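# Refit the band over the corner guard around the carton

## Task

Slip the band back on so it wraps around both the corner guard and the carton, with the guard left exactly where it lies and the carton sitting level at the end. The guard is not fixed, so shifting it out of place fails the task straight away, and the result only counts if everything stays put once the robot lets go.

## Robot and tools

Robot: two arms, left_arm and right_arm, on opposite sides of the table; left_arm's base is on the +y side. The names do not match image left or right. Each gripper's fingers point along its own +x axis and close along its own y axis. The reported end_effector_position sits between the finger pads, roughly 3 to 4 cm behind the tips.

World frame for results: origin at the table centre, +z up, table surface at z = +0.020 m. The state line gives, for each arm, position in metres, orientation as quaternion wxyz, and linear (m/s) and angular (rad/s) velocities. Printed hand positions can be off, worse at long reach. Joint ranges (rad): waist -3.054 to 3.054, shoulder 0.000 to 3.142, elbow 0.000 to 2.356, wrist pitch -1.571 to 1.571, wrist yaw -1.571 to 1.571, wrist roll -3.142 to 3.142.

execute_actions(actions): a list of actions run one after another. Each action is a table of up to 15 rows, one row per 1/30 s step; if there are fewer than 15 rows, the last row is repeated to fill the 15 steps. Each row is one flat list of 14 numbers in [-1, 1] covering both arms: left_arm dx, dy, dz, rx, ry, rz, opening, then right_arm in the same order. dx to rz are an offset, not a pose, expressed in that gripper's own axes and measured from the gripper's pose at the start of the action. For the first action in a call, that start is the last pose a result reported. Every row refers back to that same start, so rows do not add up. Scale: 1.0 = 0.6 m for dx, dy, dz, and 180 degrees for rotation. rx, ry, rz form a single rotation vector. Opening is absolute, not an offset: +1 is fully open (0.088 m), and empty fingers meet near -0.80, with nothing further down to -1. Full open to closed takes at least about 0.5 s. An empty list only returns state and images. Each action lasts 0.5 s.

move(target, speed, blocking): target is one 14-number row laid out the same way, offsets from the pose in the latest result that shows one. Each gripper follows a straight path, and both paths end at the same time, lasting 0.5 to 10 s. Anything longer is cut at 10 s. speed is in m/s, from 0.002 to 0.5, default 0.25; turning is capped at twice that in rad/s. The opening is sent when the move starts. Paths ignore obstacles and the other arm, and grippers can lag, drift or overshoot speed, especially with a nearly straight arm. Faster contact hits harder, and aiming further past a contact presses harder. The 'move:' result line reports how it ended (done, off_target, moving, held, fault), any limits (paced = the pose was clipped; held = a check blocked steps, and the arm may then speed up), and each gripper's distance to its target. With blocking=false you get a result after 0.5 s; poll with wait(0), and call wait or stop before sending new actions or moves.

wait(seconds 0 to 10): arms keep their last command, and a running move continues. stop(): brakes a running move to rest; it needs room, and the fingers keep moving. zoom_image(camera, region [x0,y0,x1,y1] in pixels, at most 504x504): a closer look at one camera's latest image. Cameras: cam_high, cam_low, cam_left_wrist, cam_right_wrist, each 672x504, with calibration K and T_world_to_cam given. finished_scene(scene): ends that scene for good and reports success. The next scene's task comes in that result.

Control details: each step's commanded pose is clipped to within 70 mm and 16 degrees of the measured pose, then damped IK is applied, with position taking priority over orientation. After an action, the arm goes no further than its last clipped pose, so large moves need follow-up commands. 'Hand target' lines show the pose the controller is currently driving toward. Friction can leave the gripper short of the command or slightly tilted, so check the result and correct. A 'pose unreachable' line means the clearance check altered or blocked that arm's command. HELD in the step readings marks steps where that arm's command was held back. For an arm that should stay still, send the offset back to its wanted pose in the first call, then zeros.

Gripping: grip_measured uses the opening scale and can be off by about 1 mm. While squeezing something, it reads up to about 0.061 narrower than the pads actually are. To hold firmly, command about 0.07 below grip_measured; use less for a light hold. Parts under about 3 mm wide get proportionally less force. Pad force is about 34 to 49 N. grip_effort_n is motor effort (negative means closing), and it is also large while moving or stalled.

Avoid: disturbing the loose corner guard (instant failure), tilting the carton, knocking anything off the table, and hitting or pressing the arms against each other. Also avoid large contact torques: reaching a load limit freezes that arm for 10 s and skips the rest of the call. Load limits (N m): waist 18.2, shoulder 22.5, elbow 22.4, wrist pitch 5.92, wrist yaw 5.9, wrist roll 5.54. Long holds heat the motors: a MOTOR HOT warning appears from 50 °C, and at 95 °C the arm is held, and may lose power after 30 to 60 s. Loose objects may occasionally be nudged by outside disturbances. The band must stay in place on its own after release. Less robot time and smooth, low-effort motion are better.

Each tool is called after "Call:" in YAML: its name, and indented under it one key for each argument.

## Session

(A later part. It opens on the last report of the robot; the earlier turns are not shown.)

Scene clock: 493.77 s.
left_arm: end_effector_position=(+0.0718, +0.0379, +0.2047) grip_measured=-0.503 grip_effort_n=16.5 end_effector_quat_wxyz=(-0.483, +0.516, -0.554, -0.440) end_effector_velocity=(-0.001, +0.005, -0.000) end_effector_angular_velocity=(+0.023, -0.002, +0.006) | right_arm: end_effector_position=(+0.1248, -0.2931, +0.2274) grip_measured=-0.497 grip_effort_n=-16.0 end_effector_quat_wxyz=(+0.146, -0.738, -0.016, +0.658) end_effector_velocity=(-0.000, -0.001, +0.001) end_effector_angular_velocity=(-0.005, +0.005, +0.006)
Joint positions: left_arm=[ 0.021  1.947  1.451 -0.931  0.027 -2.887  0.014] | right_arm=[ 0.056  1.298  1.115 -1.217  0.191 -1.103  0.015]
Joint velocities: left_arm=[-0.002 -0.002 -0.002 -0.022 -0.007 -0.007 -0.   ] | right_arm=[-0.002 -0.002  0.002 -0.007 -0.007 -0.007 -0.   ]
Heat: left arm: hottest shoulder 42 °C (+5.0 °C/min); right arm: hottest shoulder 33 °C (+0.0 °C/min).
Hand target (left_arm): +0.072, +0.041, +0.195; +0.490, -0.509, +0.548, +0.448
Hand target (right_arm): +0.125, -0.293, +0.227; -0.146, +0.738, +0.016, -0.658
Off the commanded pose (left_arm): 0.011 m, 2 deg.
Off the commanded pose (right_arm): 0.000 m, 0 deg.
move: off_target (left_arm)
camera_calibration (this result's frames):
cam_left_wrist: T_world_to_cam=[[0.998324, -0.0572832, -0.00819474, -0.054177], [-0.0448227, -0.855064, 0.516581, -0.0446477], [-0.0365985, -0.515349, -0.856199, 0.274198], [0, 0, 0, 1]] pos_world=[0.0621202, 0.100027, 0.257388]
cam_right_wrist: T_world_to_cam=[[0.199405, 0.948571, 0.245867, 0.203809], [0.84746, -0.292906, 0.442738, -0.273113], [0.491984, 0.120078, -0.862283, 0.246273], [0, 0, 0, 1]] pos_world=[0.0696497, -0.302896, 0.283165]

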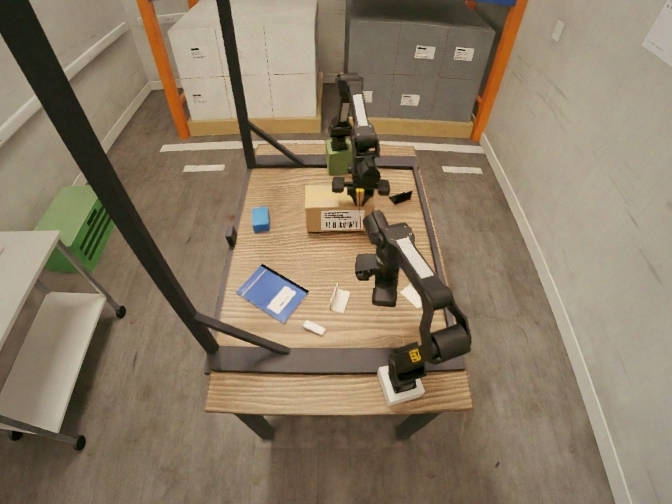

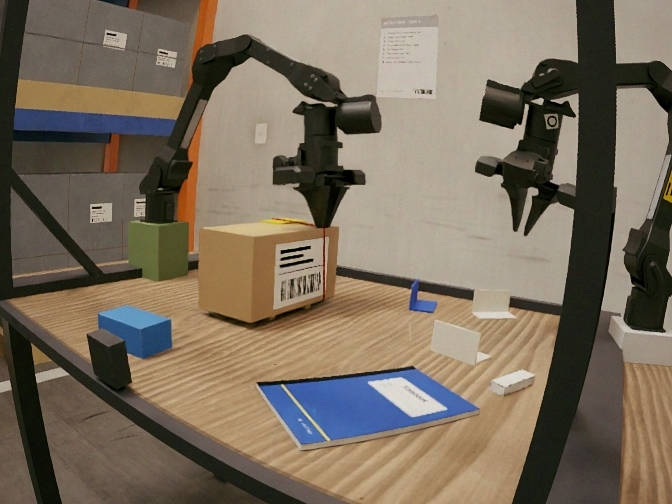

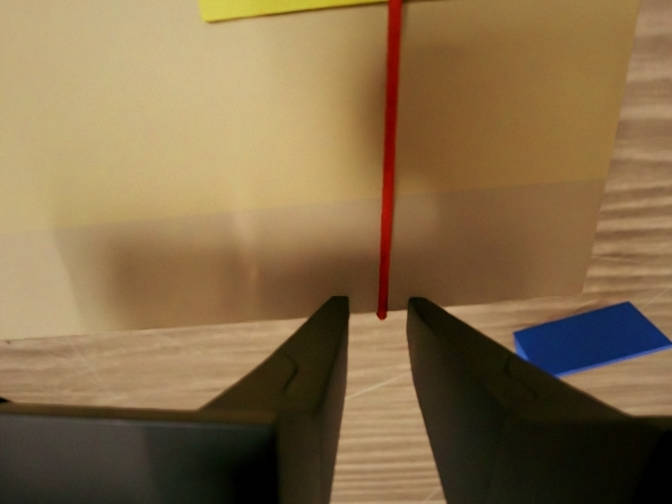

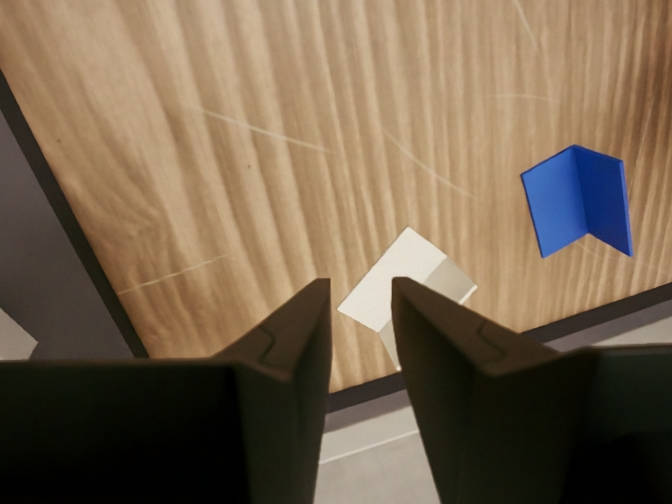

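Call:
move:
  target: [0.02,0,0.008,0,-0.006,0,-0.5,0,0,0,0,0,0,-0.5]
  speed: 0.02

Call:
move:
  target: [0.012,0,0.004,0,0,0,-1,0,0,0,0,0,0,-0.5]
  speed: 0.01

Scene clock: 499.37 s.
left_arm: end_effector_position=(+0.0718, +0.0378, +0.2022) grip_measured=-0.503 grip_effort_n=16.0 end_effector_quat_wxyz=(-0.482, +0.517, -0.554, -0.439) end_effector_velocity=(+0.002, -0.001, +0.002) end_effector_angular_velocity=(-0.011, -0.006, +0.025) | right_arm: end_effector_position=(+0.1248, -0.2931, +0.2274) grip_measured=-0.497 grip_effort_n=-16.0 end_effector_quat_wxyz=(+0.146, -0.738, -0.016, +0.658) end_effector_velocity=(+0.000, -0.002, -0.001) end_effector_angular_velocity=(-0.010, +0.003, +0.006)
Joint positions: left_arm=[ 0.021  1.947  1.441 -0.917  0.027 -2.887  0.014] | right_arm=[ 0.056  1.298  1.115 -1.217  0.191 -1.103  0.015]
Joint velocities: left_arm=[ 0.002 -0.007 -0.002  0.007 -0.007 -0.022  0.   ] | right_arm=[-0.002 -0.002 -0.002 -0.007 -0.007 -0.007  0.   ]
Heat: left arm: hottest shoulder 41 °C (+4.0 °C/min); right arm: hottest shoulder 33 °C (+0.0 °C/min).
Hand target (left_arm): +0.072, +0.041, +0.192; +0.488, -0.511, +0.549, +0.445
Hand target (right_arm): +0.125, -0.293, +0.227; -0.146, +0.738, +0.016, -0.658
Off the commanded pose (left_arm): 0.011 m, 1 deg.
Off the commanded pose (right_arm): 0.000 m, 0 deg.
move: off_target (left_arm)
camera_calibration (this result's frames):
cam_left_wrist: T_world_to_cam=[[0.998329, -0.0573096, -0.00740477, -0.054367], [-0.0451321, -0.853313, 0.519443, -0.0440198], [-0.0360876, -0.51824, -0.854473, 0.271763], [0, 0, 0, 1]] pos_world=[0.0620968, 0.10016, 0.254677]
cam_right_wrist: T_world_to_cam=[[0.199405, 0.948571, 0.245867, 0.203809], [0.84746, -0.292906, 0.442738, -0.273113], [0.491984, 0.120078, -0.862283, 0.246273], [0, 0, 0, 1]] pos_world=[0.0696497, -0.302896, 0.283165]

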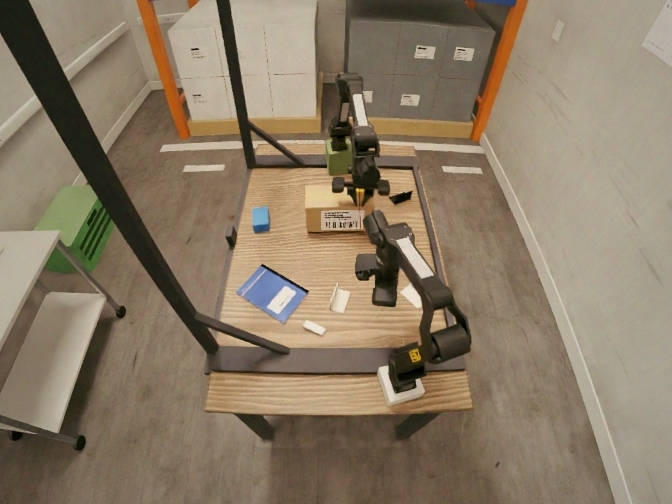

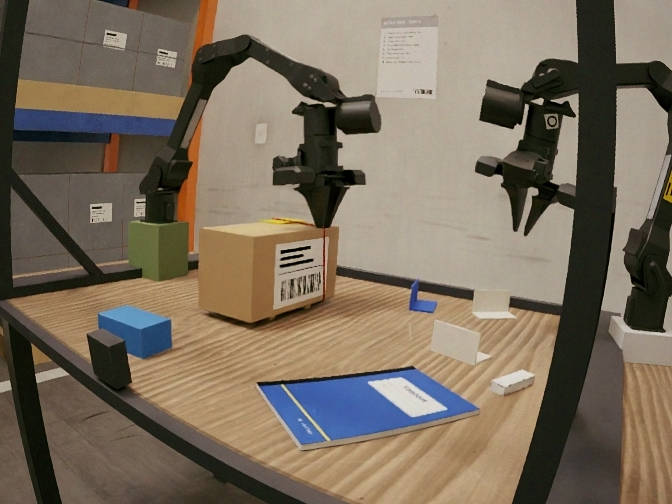

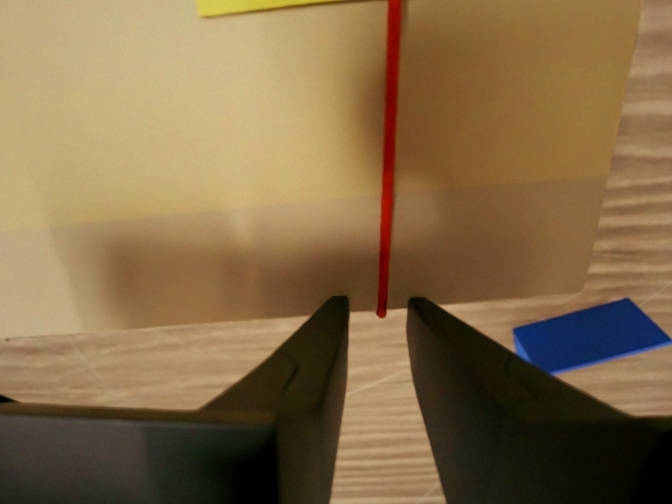

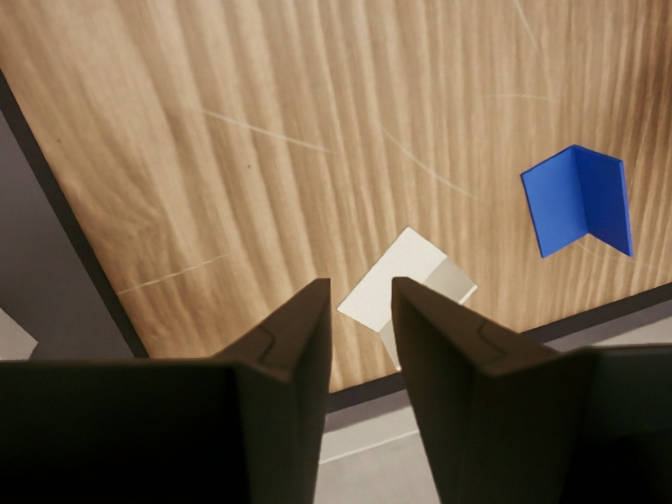

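Scene clock: 500.33 s.
left_arm: end_effector_position=(+0.0722, +0.0363, +0.2023) grip_measured=-0.815 grip_effort_n=-83.5 end_effector_quat_wxyz=(-0.480, +0.521, -0.557, -0.434) end_effector_velocity=(-0.000, +0.004, -0.001) end_effector_angular_velocity=(+0.013, -0.006, -0.008) | right_arm: end_effector_position=(+0.1248, -0.2931, +0.2274) grip_measured=-0.497 grip_effort_n=-16.0 end_effector_quat_wxyz=(+0.146, -0.738, -0.016, +0.658) end_effector_velocity=(+0.000, -0.002, -0.001) end_effector_angular_velocity=(-0.012, +0.000, +0.020)
Joint positions: left_arm=[ 0.02   1.941  1.431 -0.898  0.025 -2.887  0.   ] | right_arm=[ 0.056  1.298  1.115 -1.217  0.191 -1.103  0.015]
Joint velocities: left_arm=[-0.002 -0.002 -0.007 -0.007 -0.007  0.007  0.   ] | right_arm=[-0.002 -0.002 -0.002 -0.007 -0.007 -0.022  0.   ]
Heat: left arm: hottest shoulder 41 °C (+4.0 °C/min); right arm: hottest shoulder 33 °C (+0.0 °C/min).
Hand target (left_arm): +0.072, +0.039, +0.195; -0.482, +0.517, -0.555, -0.439
Hand target (right_arm): +0.125, -0.293, +0.227; -0.146, +0.738, +0.016, -0.658
Off the commanded pose (left_arm): 0.008 m, 1 deg.
Off the commanded pose (right_arm): 0.000 m, 0 deg.
move: done
camera_calibration (this result's frames):
cam_left_wrist: T_world_to_cam=[[0.998341, -0.057528, -0.0024275, -0.0557956], [-0.0474303, -0.845545, 0.531793, -0.0479827], [-0.0326456, -0.530796, -0.846871, 0.269813], [0, 0, 0, 1]] pos_world=[0.0622354, 0.099434, 0.253878]
cam_right_wrist: T_world_to_cam=[[0.199405, 0.948571, 0.245867, 0.203809], [0.84746, -0.292906, 0.442738, -0.273113], [0.491984, 0.120078, -0.862283, 0.246273], [0, 0, 0, 1]] pos_world=[0.0696497, -0.302896, 0.283165]

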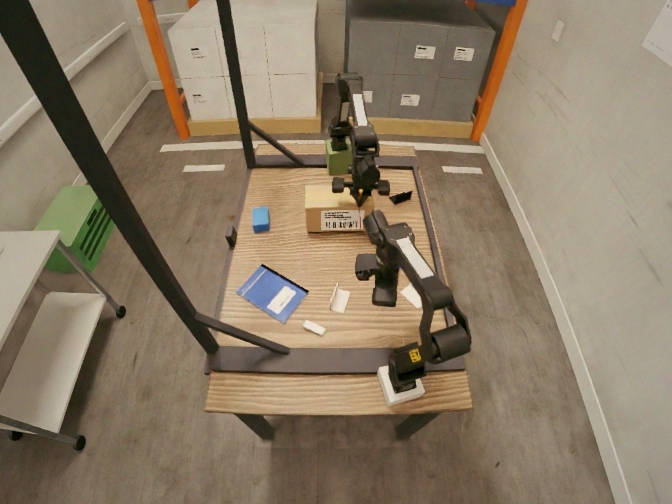

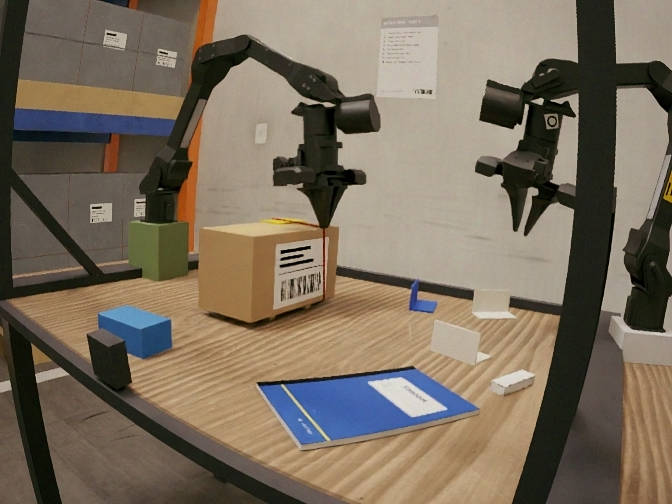

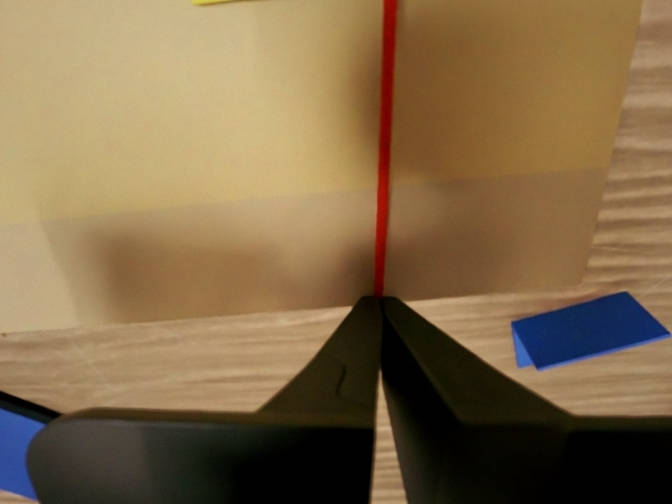

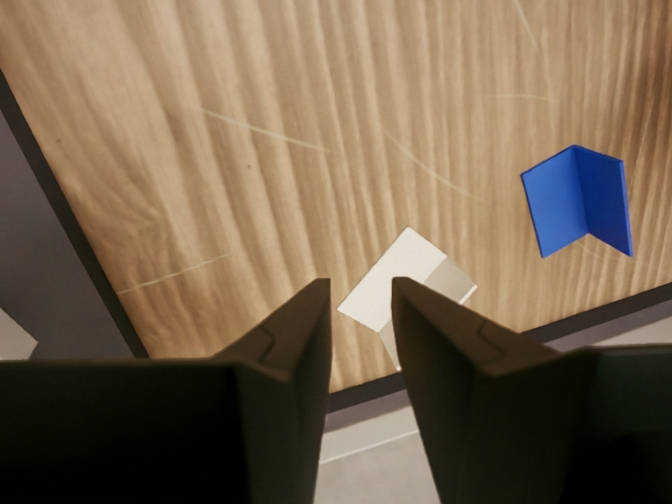

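Call:
move:
  target: [-0.025,0,-0.012,0,0,0,-1,0,0,0,0,0,0,-0.5]
  speed: 0.015

Call:
zoom_image:
  camera: "cam_low"
  region: [190,190,350,330]

Scene clock: 505.80 s.
left_arm: end_effector_position=(+0.0722, +0.0333, +0.2176) grip_measured=-0.815 grip_effort_n=-83.5 end_effector_quat_wxyz=(-0.480, +0.520, -0.557, -0.434) end_effector_velocity=(-0.000, +0.002, -0.000) end_effector_angular_velocity=(+0.008, -0.007, -0.008) | right_arm: end_effector_position=(+0.1248, -0.2931, +0.2274) grip_measured=-0.497 grip_effort_n=-15.6 end_effector_quat_wxyz=(+0.146, -0.738, -0.016, +0.658) end_effector_velocity=(-0.003, -0.003, -0.002) end_effector_angular_velocity=(-0.019, +0.016, +0.013)
Joint positions: left_arm=[ 0.019  1.939  1.491 -0.961  0.025 -2.887  0.   ] | right_arm=[ 0.056  1.298  1.115 -1.217  0.191 -1.103  0.015]
Joint velocities: left_arm=[-0.002 -0.002 -0.002 -0.007 -0.007  0.007  0.   ] | right_arm=[ 0.002  0.002 -0.002 -0.007 -0.022 -0.007 -0.   ]
Heat: left arm: hottest shoulder 41 °C (+4.0 °C/min); right arm: hottest shoulder 33 °C (+0.0 °C/min).
Hand target (left_arm): +0.071, +0.032, +0.218; -0.480, +0.521, -0.557, -0.434
Hand target (right_arm): +0.125, -0.293, +0.227; -0.146, +0.738, +0.016, -0.658
Off the commanded pose (left_arm): 0.002 m, 0 deg.
Off the commanded pose (right_arm): 0.000 m, 0 deg.
move: done
camera_calibration (this result's frames):
cam_left_wrist: T_world_to_cam=[[0.998274, -0.0586676, -0.00269066, -0.0559], [-0.048293, -0.846089, 0.530849, -0.0583632], [-0.0334202, -0.529803, -0.847462, 0.281314], [0, 0, 0, 1]] pos_world=[0.0623865, 0.0963808, 0.269234]
cam_right_wrist: T_world_to_cam=[[0.199405, 0.948571, 0.245867, 0.203809], [0.84746, -0.292906, 0.442738, -0.273113], [0.491984, 0.120078, -0.862283, 0.246273], [0, 0, 0, 1]] pos_world=[0.0696497, -0.302896, 0.283165]

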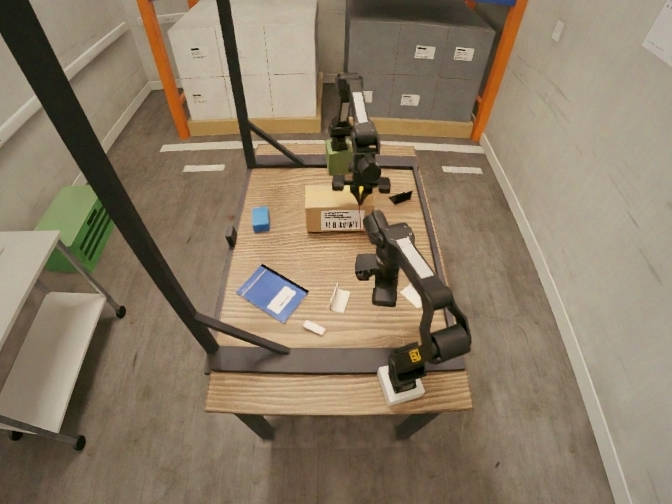

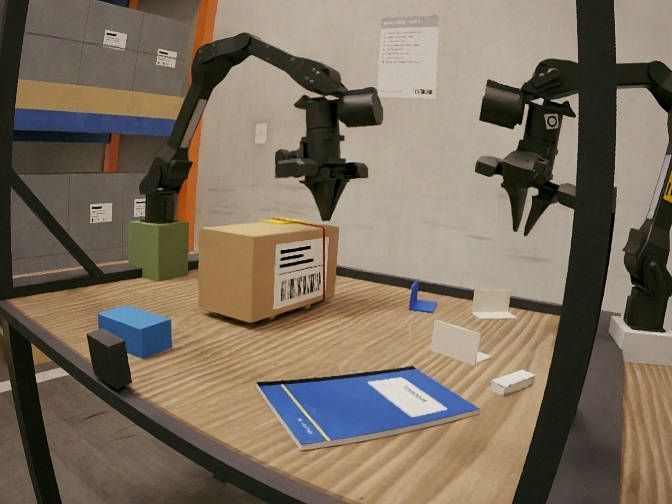

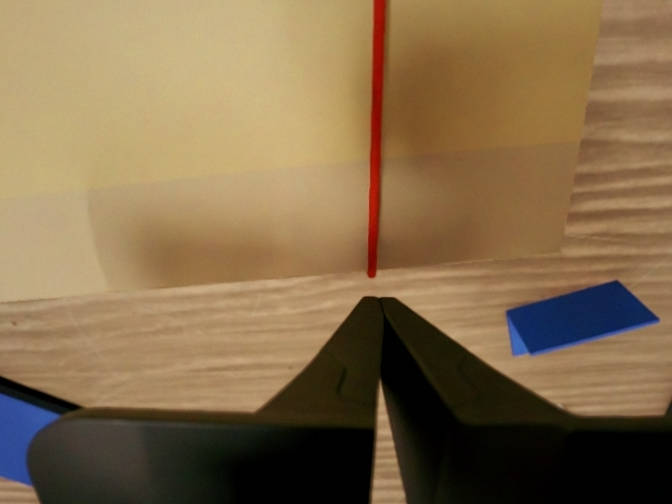

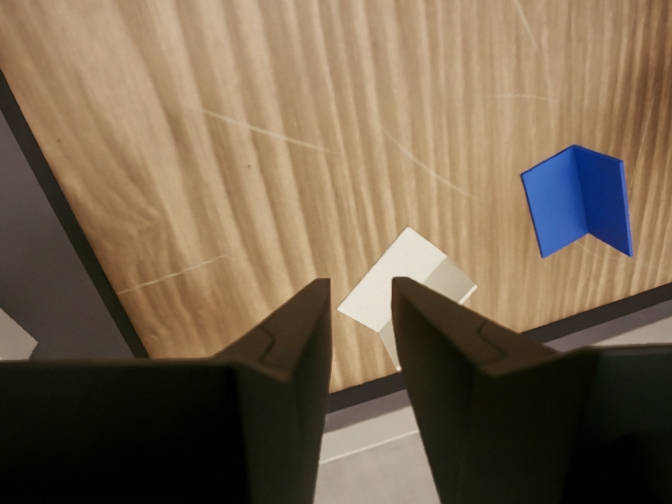

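Region (190, 190, 350, 330) of cam_low's 672x504 image, scaled by 3.150, with more detail than that image has; it fills the top 441 rows of this view, and the rest is white.

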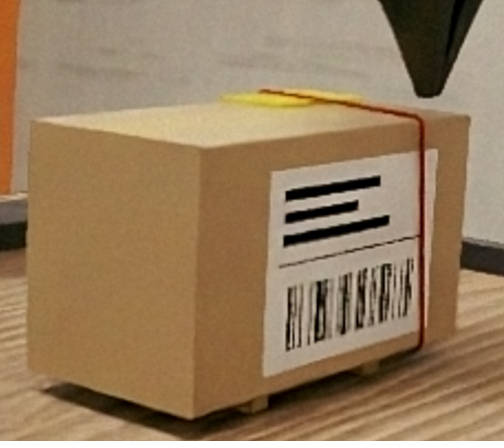

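Call:
move:
  target: [0,0,-0.02,0,0,0,-0.5,0,0,0,0,0,0,-0.5]
  speed: 0.03

Call:
move:
  target: [0.04,0,0,0,0,0,-0.5,0,0,0,0,0,0,-0.5]
  speed: 0.02

Call:
zoom_image:
  camera: "cam_low"
  region: [260,180,370,280]

Scene clock: 514.60 s.
left_arm: end_effector_position=(+0.0719, +0.0233, +0.2241) grip_measured=-0.503 grip_effort_n=16.5 end_effector_quat_wxyz=(-0.478, +0.523, -0.560, -0.429) end_effector_velocity=(+0.000, -0.000, +0.001) end_effector_angular_velocity=(+0.004, -0.005, +0.006) | right_arm: end_effector_position=(+0.1248, -0.2931, +0.2274) grip_measured=-0.497 grip_effort_n=-16.0 end_effector_quat_wxyz=(+0.146, -0.738, -0.016, +0.658) end_effector_velocity=(-0.003, -0.000, +0.001) end_effector_angular_velocity=(+0.002, +0.020, +0.023)
Joint positions: left_arm=[ 0.014  1.962  1.547 -0.982  0.025 -2.889  0.014] | right_arm=[ 0.056  1.298  1.115 -1.217  0.191 -1.103  0.015]
Joint velocities: left_arm=[-0.002  0.002  0.007 -0.007 -0.007 -0.007 -0.   ] | right_arm=[-0.002 -0.007 -0.002  0.007 -0.022 -0.022  0.   ]
Heat: left arm: hottest shoulder 41 °C (+4.0 °C/min); right arm: hottest shoulder 33 °C (+0.0 °C/min).
Hand target (left_arm): +0.071, +0.022, +0.219; -0.480, +0.520, -0.557, -0.434
Hand target (right_arm): +0.125, -0.293, +0.227; -0.146, +0.738, +0.016, -0.658
Off the commanded pose (left_arm): 0.005 m, 1 deg.
Off the commanded pose (right_arm): 0.000 m, 0 deg.
move: done
camera_calibration (this result's frames):
cam_left_wrist: T_world_to_cam=[[0.998068, -0.0621335, -0.000148761, -0.0566532], [-0.0521793, -0.839466, 0.540901, -0.0724477], [-0.0337329, -0.539848, -0.841086, 0.280342], [0, 0, 0, 1]] pos_world=[0.0622202, 0.0870044, 0.27497]
cam_right_wrist: T_world_to_cam=[[0.199405, 0.948571, 0.245867, 0.203809], [0.84746, -0.292906, 0.442738, -0.273113], [0.491984, 0.120078, -0.862283, 0.246273], [0, 0, 0, 1]] pos_world=[0.0696497, -0.302896, 0.283165]

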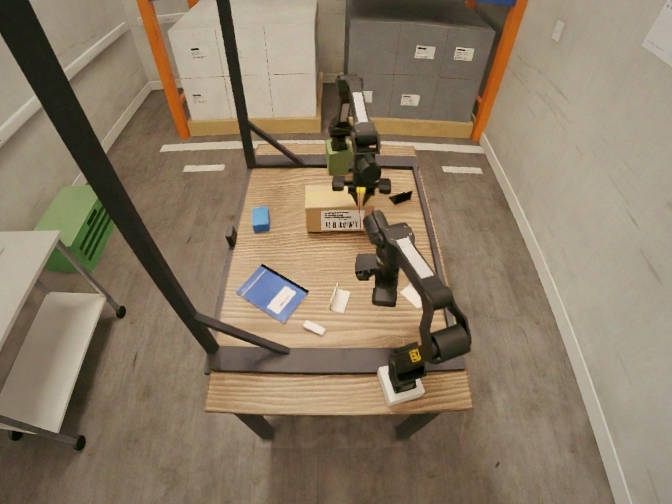

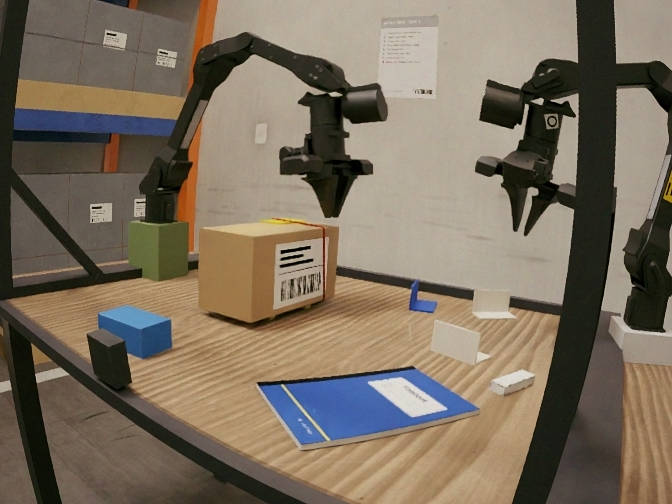

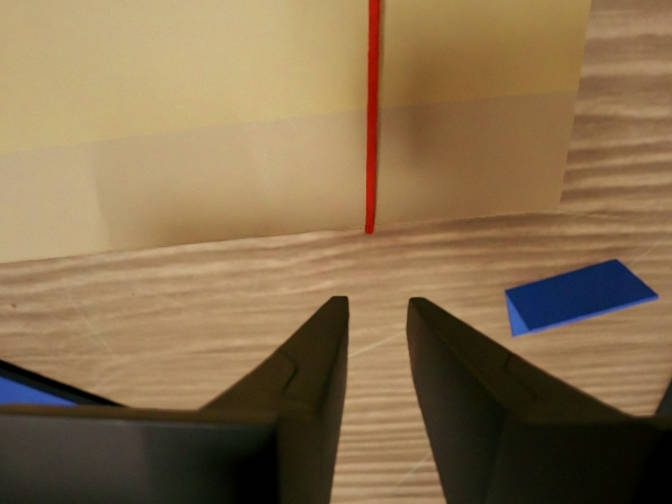

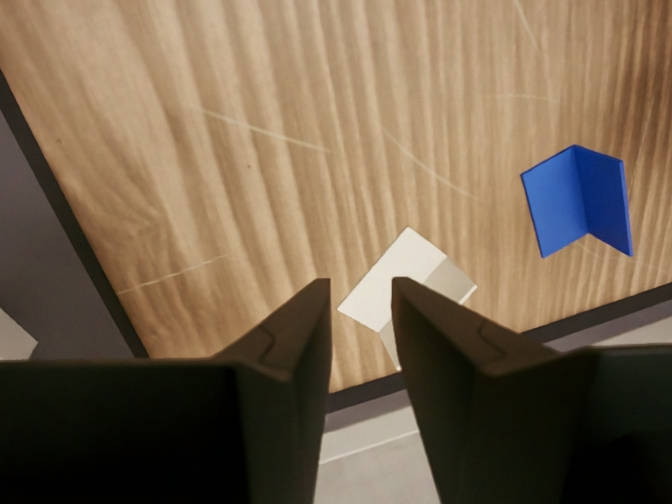

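Scene clock: 516.07 s.
left_arm: end_effector_position=(+0.0730, +0.0169, +0.2102) grip_measured=-0.503 grip_effort_n=16.5 end_effector_quat_wxyz=(-0.473, +0.529, -0.564, -0.421) end_effector_velocity=(-0.004, -0.002, +0.001) end_effector_angular_velocity=(-0.008, +0.007, -0.002) | right_arm: end_effector_position=(+0.1248, -0.2931, +0.2274) grip_measured=-0.497 grip_effort_n=-16.0 end_effector_quat_wxyz=(+0.146, -0.738, -0.016, +0.658) end_effector_velocity=(+0.001, -0.005, -0.001) end_effector_angular_velocity=(-0.024, -0.001, +0.006)
Joint positions: left_arm=[ 0.014  1.978  1.509 -0.904  0.025 -2.889  0.014] | right_arm=[ 0.056  1.298  1.115 -1.217  0.191 -1.103  0.015]
Joint velocities: left_arm=[-0.007 -0.002 -0.002  0.007  0.007 -0.007 -0.   ] | right_arm=[-0.002 -0.002 -0.002 -0.022 -0.007 -0.007 -0.   ]
Heat: left arm: hottest shoulder 41 °C (+4.1 °C/min); right arm: hottest shoulder 33 °C (+0.0 °C/min).
Hand target (left_arm): +0.072, +0.019, +0.201; -0.478, +0.523, -0.560, -0.429
Hand target (right_arm): +0.125, -0.293, +0.227; -0.146, +0.738, +0.016, -0.658
Off the commanded pose (left_arm): 0.010 m, 1 deg.
Off the commanded pose (right_arm): 0.000 m, 0 deg.
move: off_target (left_arm)
camera_calibration (this result's frames):
cam_left_wrist: T_world_to_cam=[[0.998057, -0.0620678, 0.00551656, -0.0593307], [-0.0544687, -0.825997, 0.561037, -0.0745223], [-0.0302657, -0.560247, -0.827773, 0.262494], [0, 0, 0, 1]] pos_world=[0.0631008, 0.0818235, 0.259422]
cam_right_wrist: T_world_to_cam=[[0.199405, 0.948571, 0.245867, 0.203809], [0.84746, -0.292906, 0.442738, -0.273113], [0.491984, 0.120078, -0.862283, 0.246273], [0, 0, 0, 1]] pos_world=[0.0696497, -0.302896, 0.283165]

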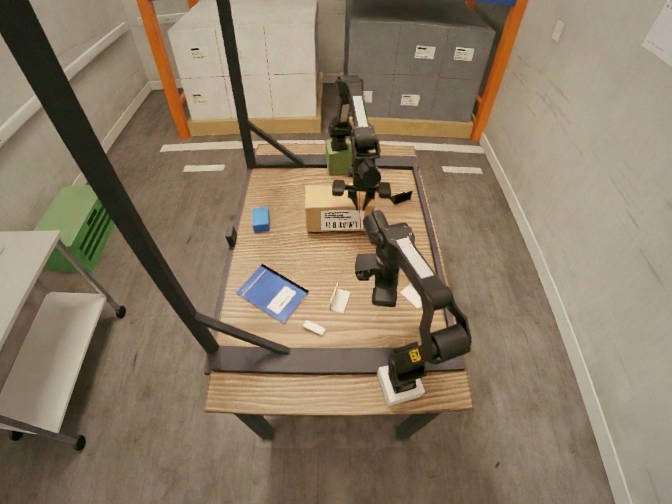

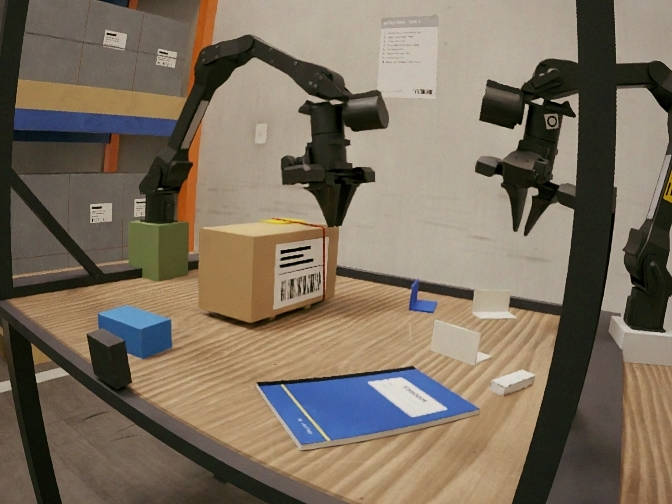

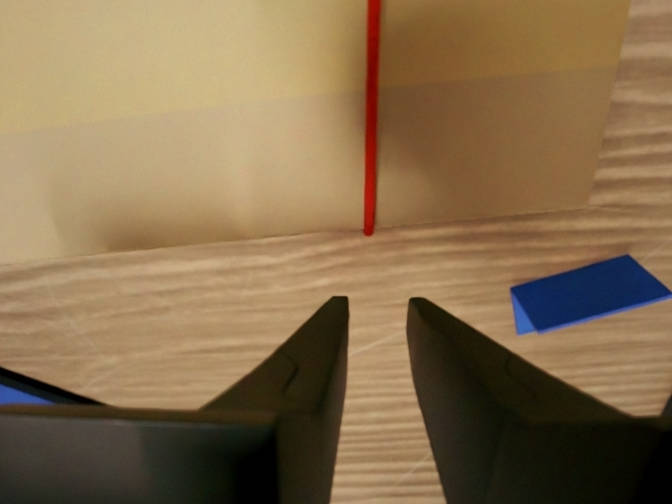

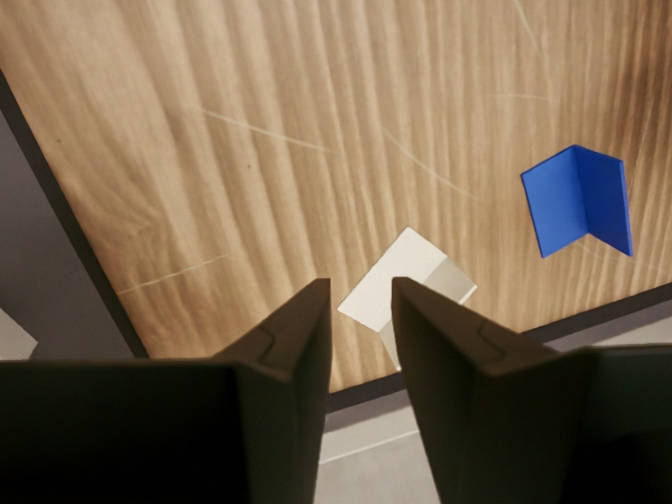

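Region (260, 180, 370, 280) of cam_low's 672x504 image, scaled by 4.582, with more detail than that image has; it fills the top 458 rows of this view, and the rest is white.

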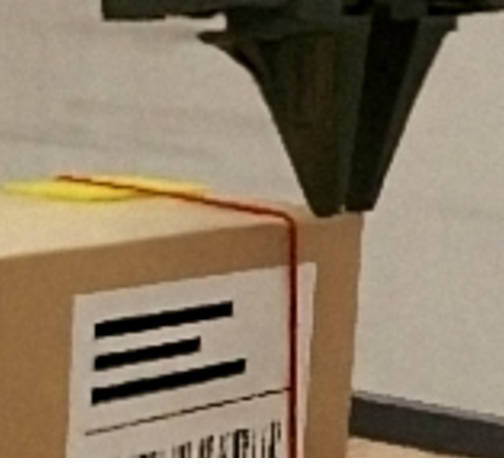

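Call:
move:
  target: [0.03,0.004,0,0,0,0,-0.5,0,0,0,0,0,0,-0.5]
  speed: 0.02

Call:
move:
  target: [0,0,0.016,0,0,0,-0.5,0,0,0,0,0,0,-0.5]
  speed: 0.01

Call:
zoom_image:
  camera: "cam_low"
  region: [260,180,370,280]

Scene clock: 521.43 s.
left_arm: end_effector_position=(+0.0724, +0.0111, +0.2024) grip_measured=-0.503 grip_effort_n=17.0 end_effector_quat_wxyz=(-0.468, +0.535, -0.569, -0.413) end_effector_velocity=(-0.002, -0.001, +0.001) end_effector_angular_velocity=(-0.008, +0.007, +0.003) | right_arm: end_effector_position=(+0.1248, -0.2931, +0.2274) grip_measured=-0.497 grip_effort_n=-16.0 end_effector_quat_wxyz=(+0.146, -0.738, -0.016, +0.658) end_effector_velocity=(+0.000, -0.002, -0.001) end_effector_angular_velocity=(-0.012, +0.000, +0.020)
Joint positions: left_arm=[ 0.01   1.987  1.486 -0.846  0.025 -2.89   0.014] | right_arm=[ 0.056  1.298  1.115 -1.217  0.191 -1.103  0.015]
Joint velocities: left_arm=[-0.002 -0.002 -0.002  0.007  0.007 -0.007 -0.   ] | right_arm=[-0.002 -0.002 -0.002 -0.007 -0.007 -0.022 -0.   ]
Heat: left arm: hottest shoulder 41 °C (+4.0 °C/min); right arm: hottest shoulder 33 °C (+0.0 °C/min).
Hand target (left_arm): +0.071, +0.014, +0.193; -0.473, +0.529, -0.564, -0.421
Hand target (right_arm): +0.125, -0.293, +0.227; -0.146, +0.738, +0.016, -0.658
Off the commanded pose (left_arm): 0.010 m, 1 deg.
Off the commanded pose (right_arm): 0.000 m, 0 deg.
move: off_target (left_arm)
camera_calibration (this result's frames):
cam_left_wrist: T_world_to_cam=[[0.997829, -0.0649241, 0.0110965, -0.0600833], [-0.0592723, -0.811638, 0.581146, -0.0787872], [-0.028724, -0.580542, -0.813723, 0.25003], [0, 0, 0, 1]] pos_world=[0.0624648, 0.0773055, 0.249909]
cam_right_wrist: T_world_to_cam=[[0.199405, 0.948571, 0.245867, 0.203809], [0.84746, -0.292906, 0.442738, -0.273113], [0.491984, 0.120078, -0.862283, 0.246273], [0, 0, 0, 1]] pos_world=[0.0696497, -0.302896, 0.283165]

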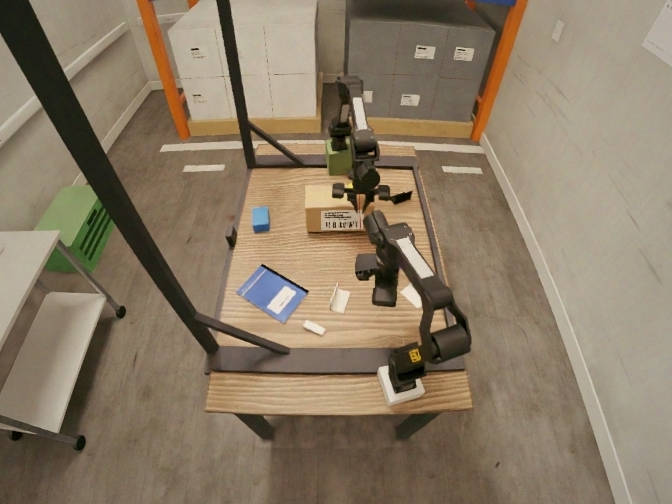

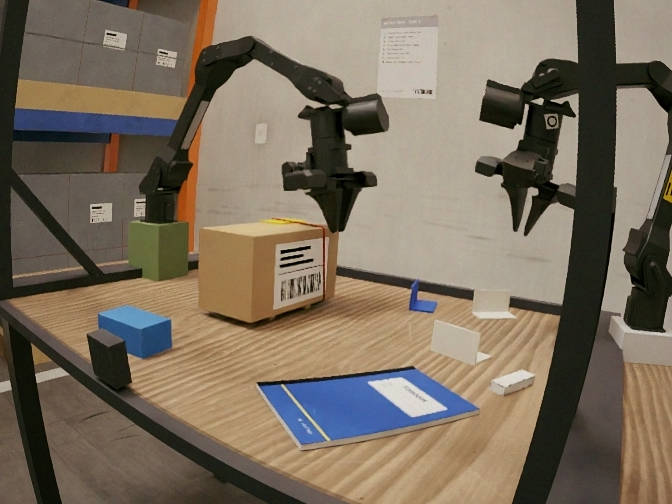

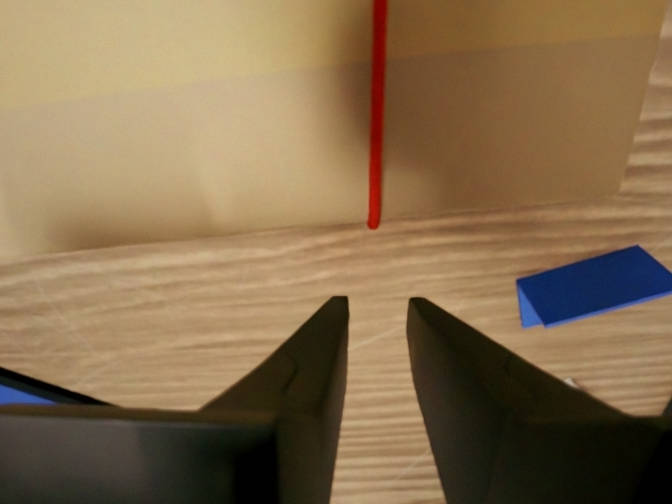

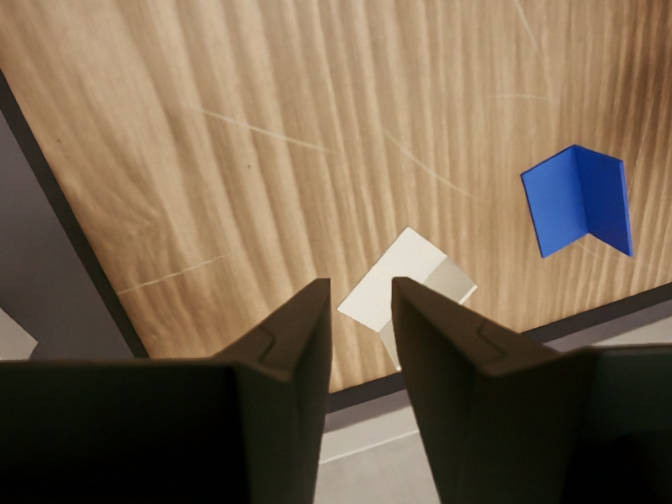

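Scene clock: 522.60 s.
left_arm: end_effector_position=(+0.0725, +0.0187, +0.1962) grip_measured=-0.503 grip_effort_n=16.5 end_effector_quat_wxyz=(-0.470, +0.534, -0.567, -0.417) end_effector_velocity=(+0.002, +0.001, -0.001) end_effector_angular_velocity=(+0.001, -0.017, +0.024) | right_arm: end_effector_position=(+0.1248, -0.2931, +0.2274) grip_measured=-0.497 grip_effort_n=-16.0 end_effector_quat_wxyz=(+0.146, -0.738, -0.016, +0.658) end_effector_velocity=(+0.001, -0.004, +0.000) end_effector_angular_velocity=(-0.019, +0.000, +0.006)
Joint positions: left_arm=[ 0.014  1.973  1.442 -0.826  0.025 -2.89   0.014] | right_arm=[ 0.056  1.298  1.115 -1.217  0.191 -1.103  0.015]
Joint velocities: left_arm=[-0.002 -0.002 -0.007  0.007 -0.022 -0.022 -0.   ] | right_arm=[-0.002 -0.002  0.002 -0.022 -0.007 -0.007 -0.   ]
Heat: left arm: hottest shoulder 41 °C (+4.0 °C/min); right arm: hottest shoulder 33 °C (+0.0 °C/min).
Hand target (left_arm): +0.073, +0.020, +0.200; -0.468, +0.535, -0.569, -0.413
Hand target (right_arm): +0.125, -0.293, +0.227; -0.146, +0.738, +0.016, -0.658
Off the commanded pose (left_arm): 0.004 m, 1 deg.
Off the commanded pose (right_arm): 0.000 m, 0 deg.
move: done
camera_calibration (this result's frames):
cam_left_wrist: T_world_to_cam=[[0.998062, -0.0615954, 0.00883963, -0.0593325], [-0.0555282, -0.817481, 0.573273, -0.0676677], [-0.0280847, -0.572653, -0.819317, 0.25033], [0, 0, 0, 1]] pos_world=[0.0624905, 0.0843804, 0.244416]
cam_right_wrist: T_world_to_cam=[[0.199405, 0.948571, 0.245867, 0.203809], [0.84746, -0.292906, 0.442738, -0.273113], [0.491984, 0.120078, -0.862283, 0.246273], [0, 0, 0, 1]] pos_world=[0.0696497, -0.302896, 0.283165]

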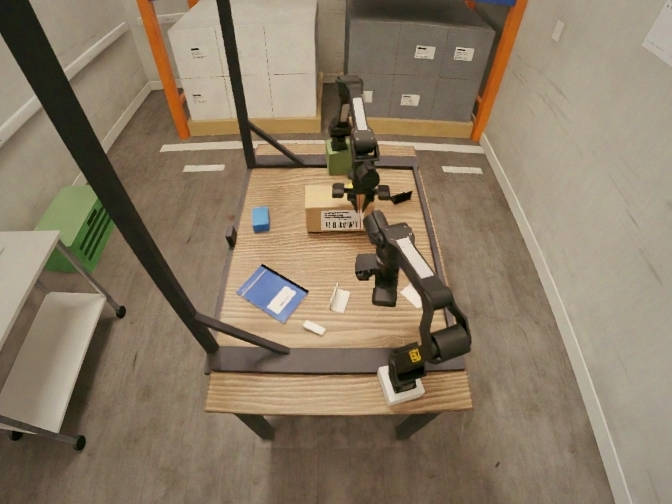

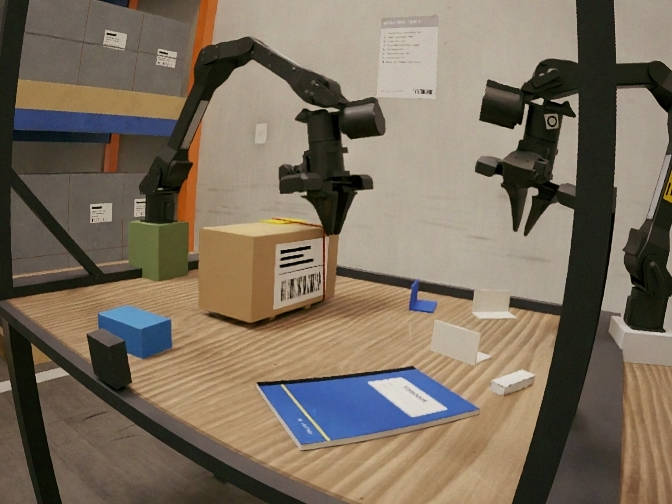

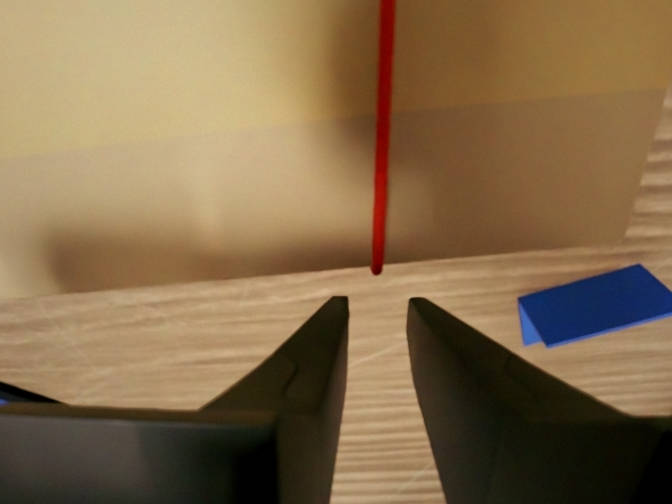

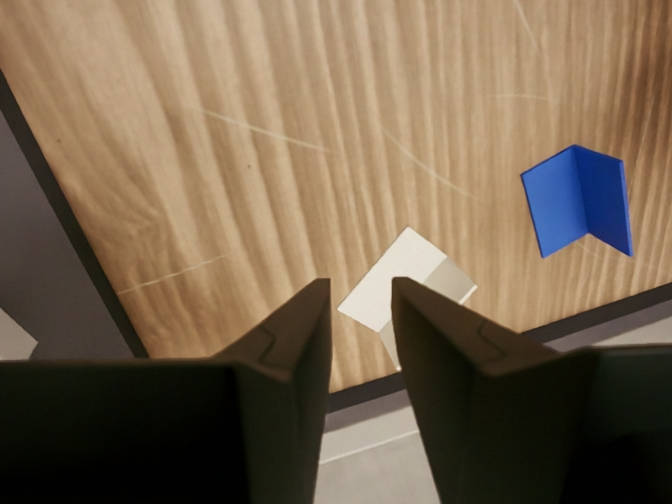

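Region (260, 180, 370, 280) of cam_low's 672x504 image, scaled by 4.582, with more detail than that image has; it fills the top 458 rows of this view, and the rest is white.

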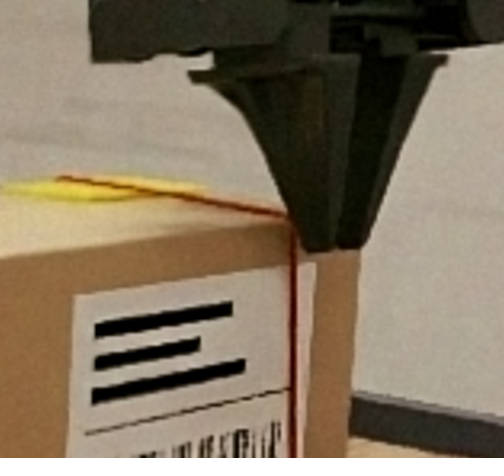

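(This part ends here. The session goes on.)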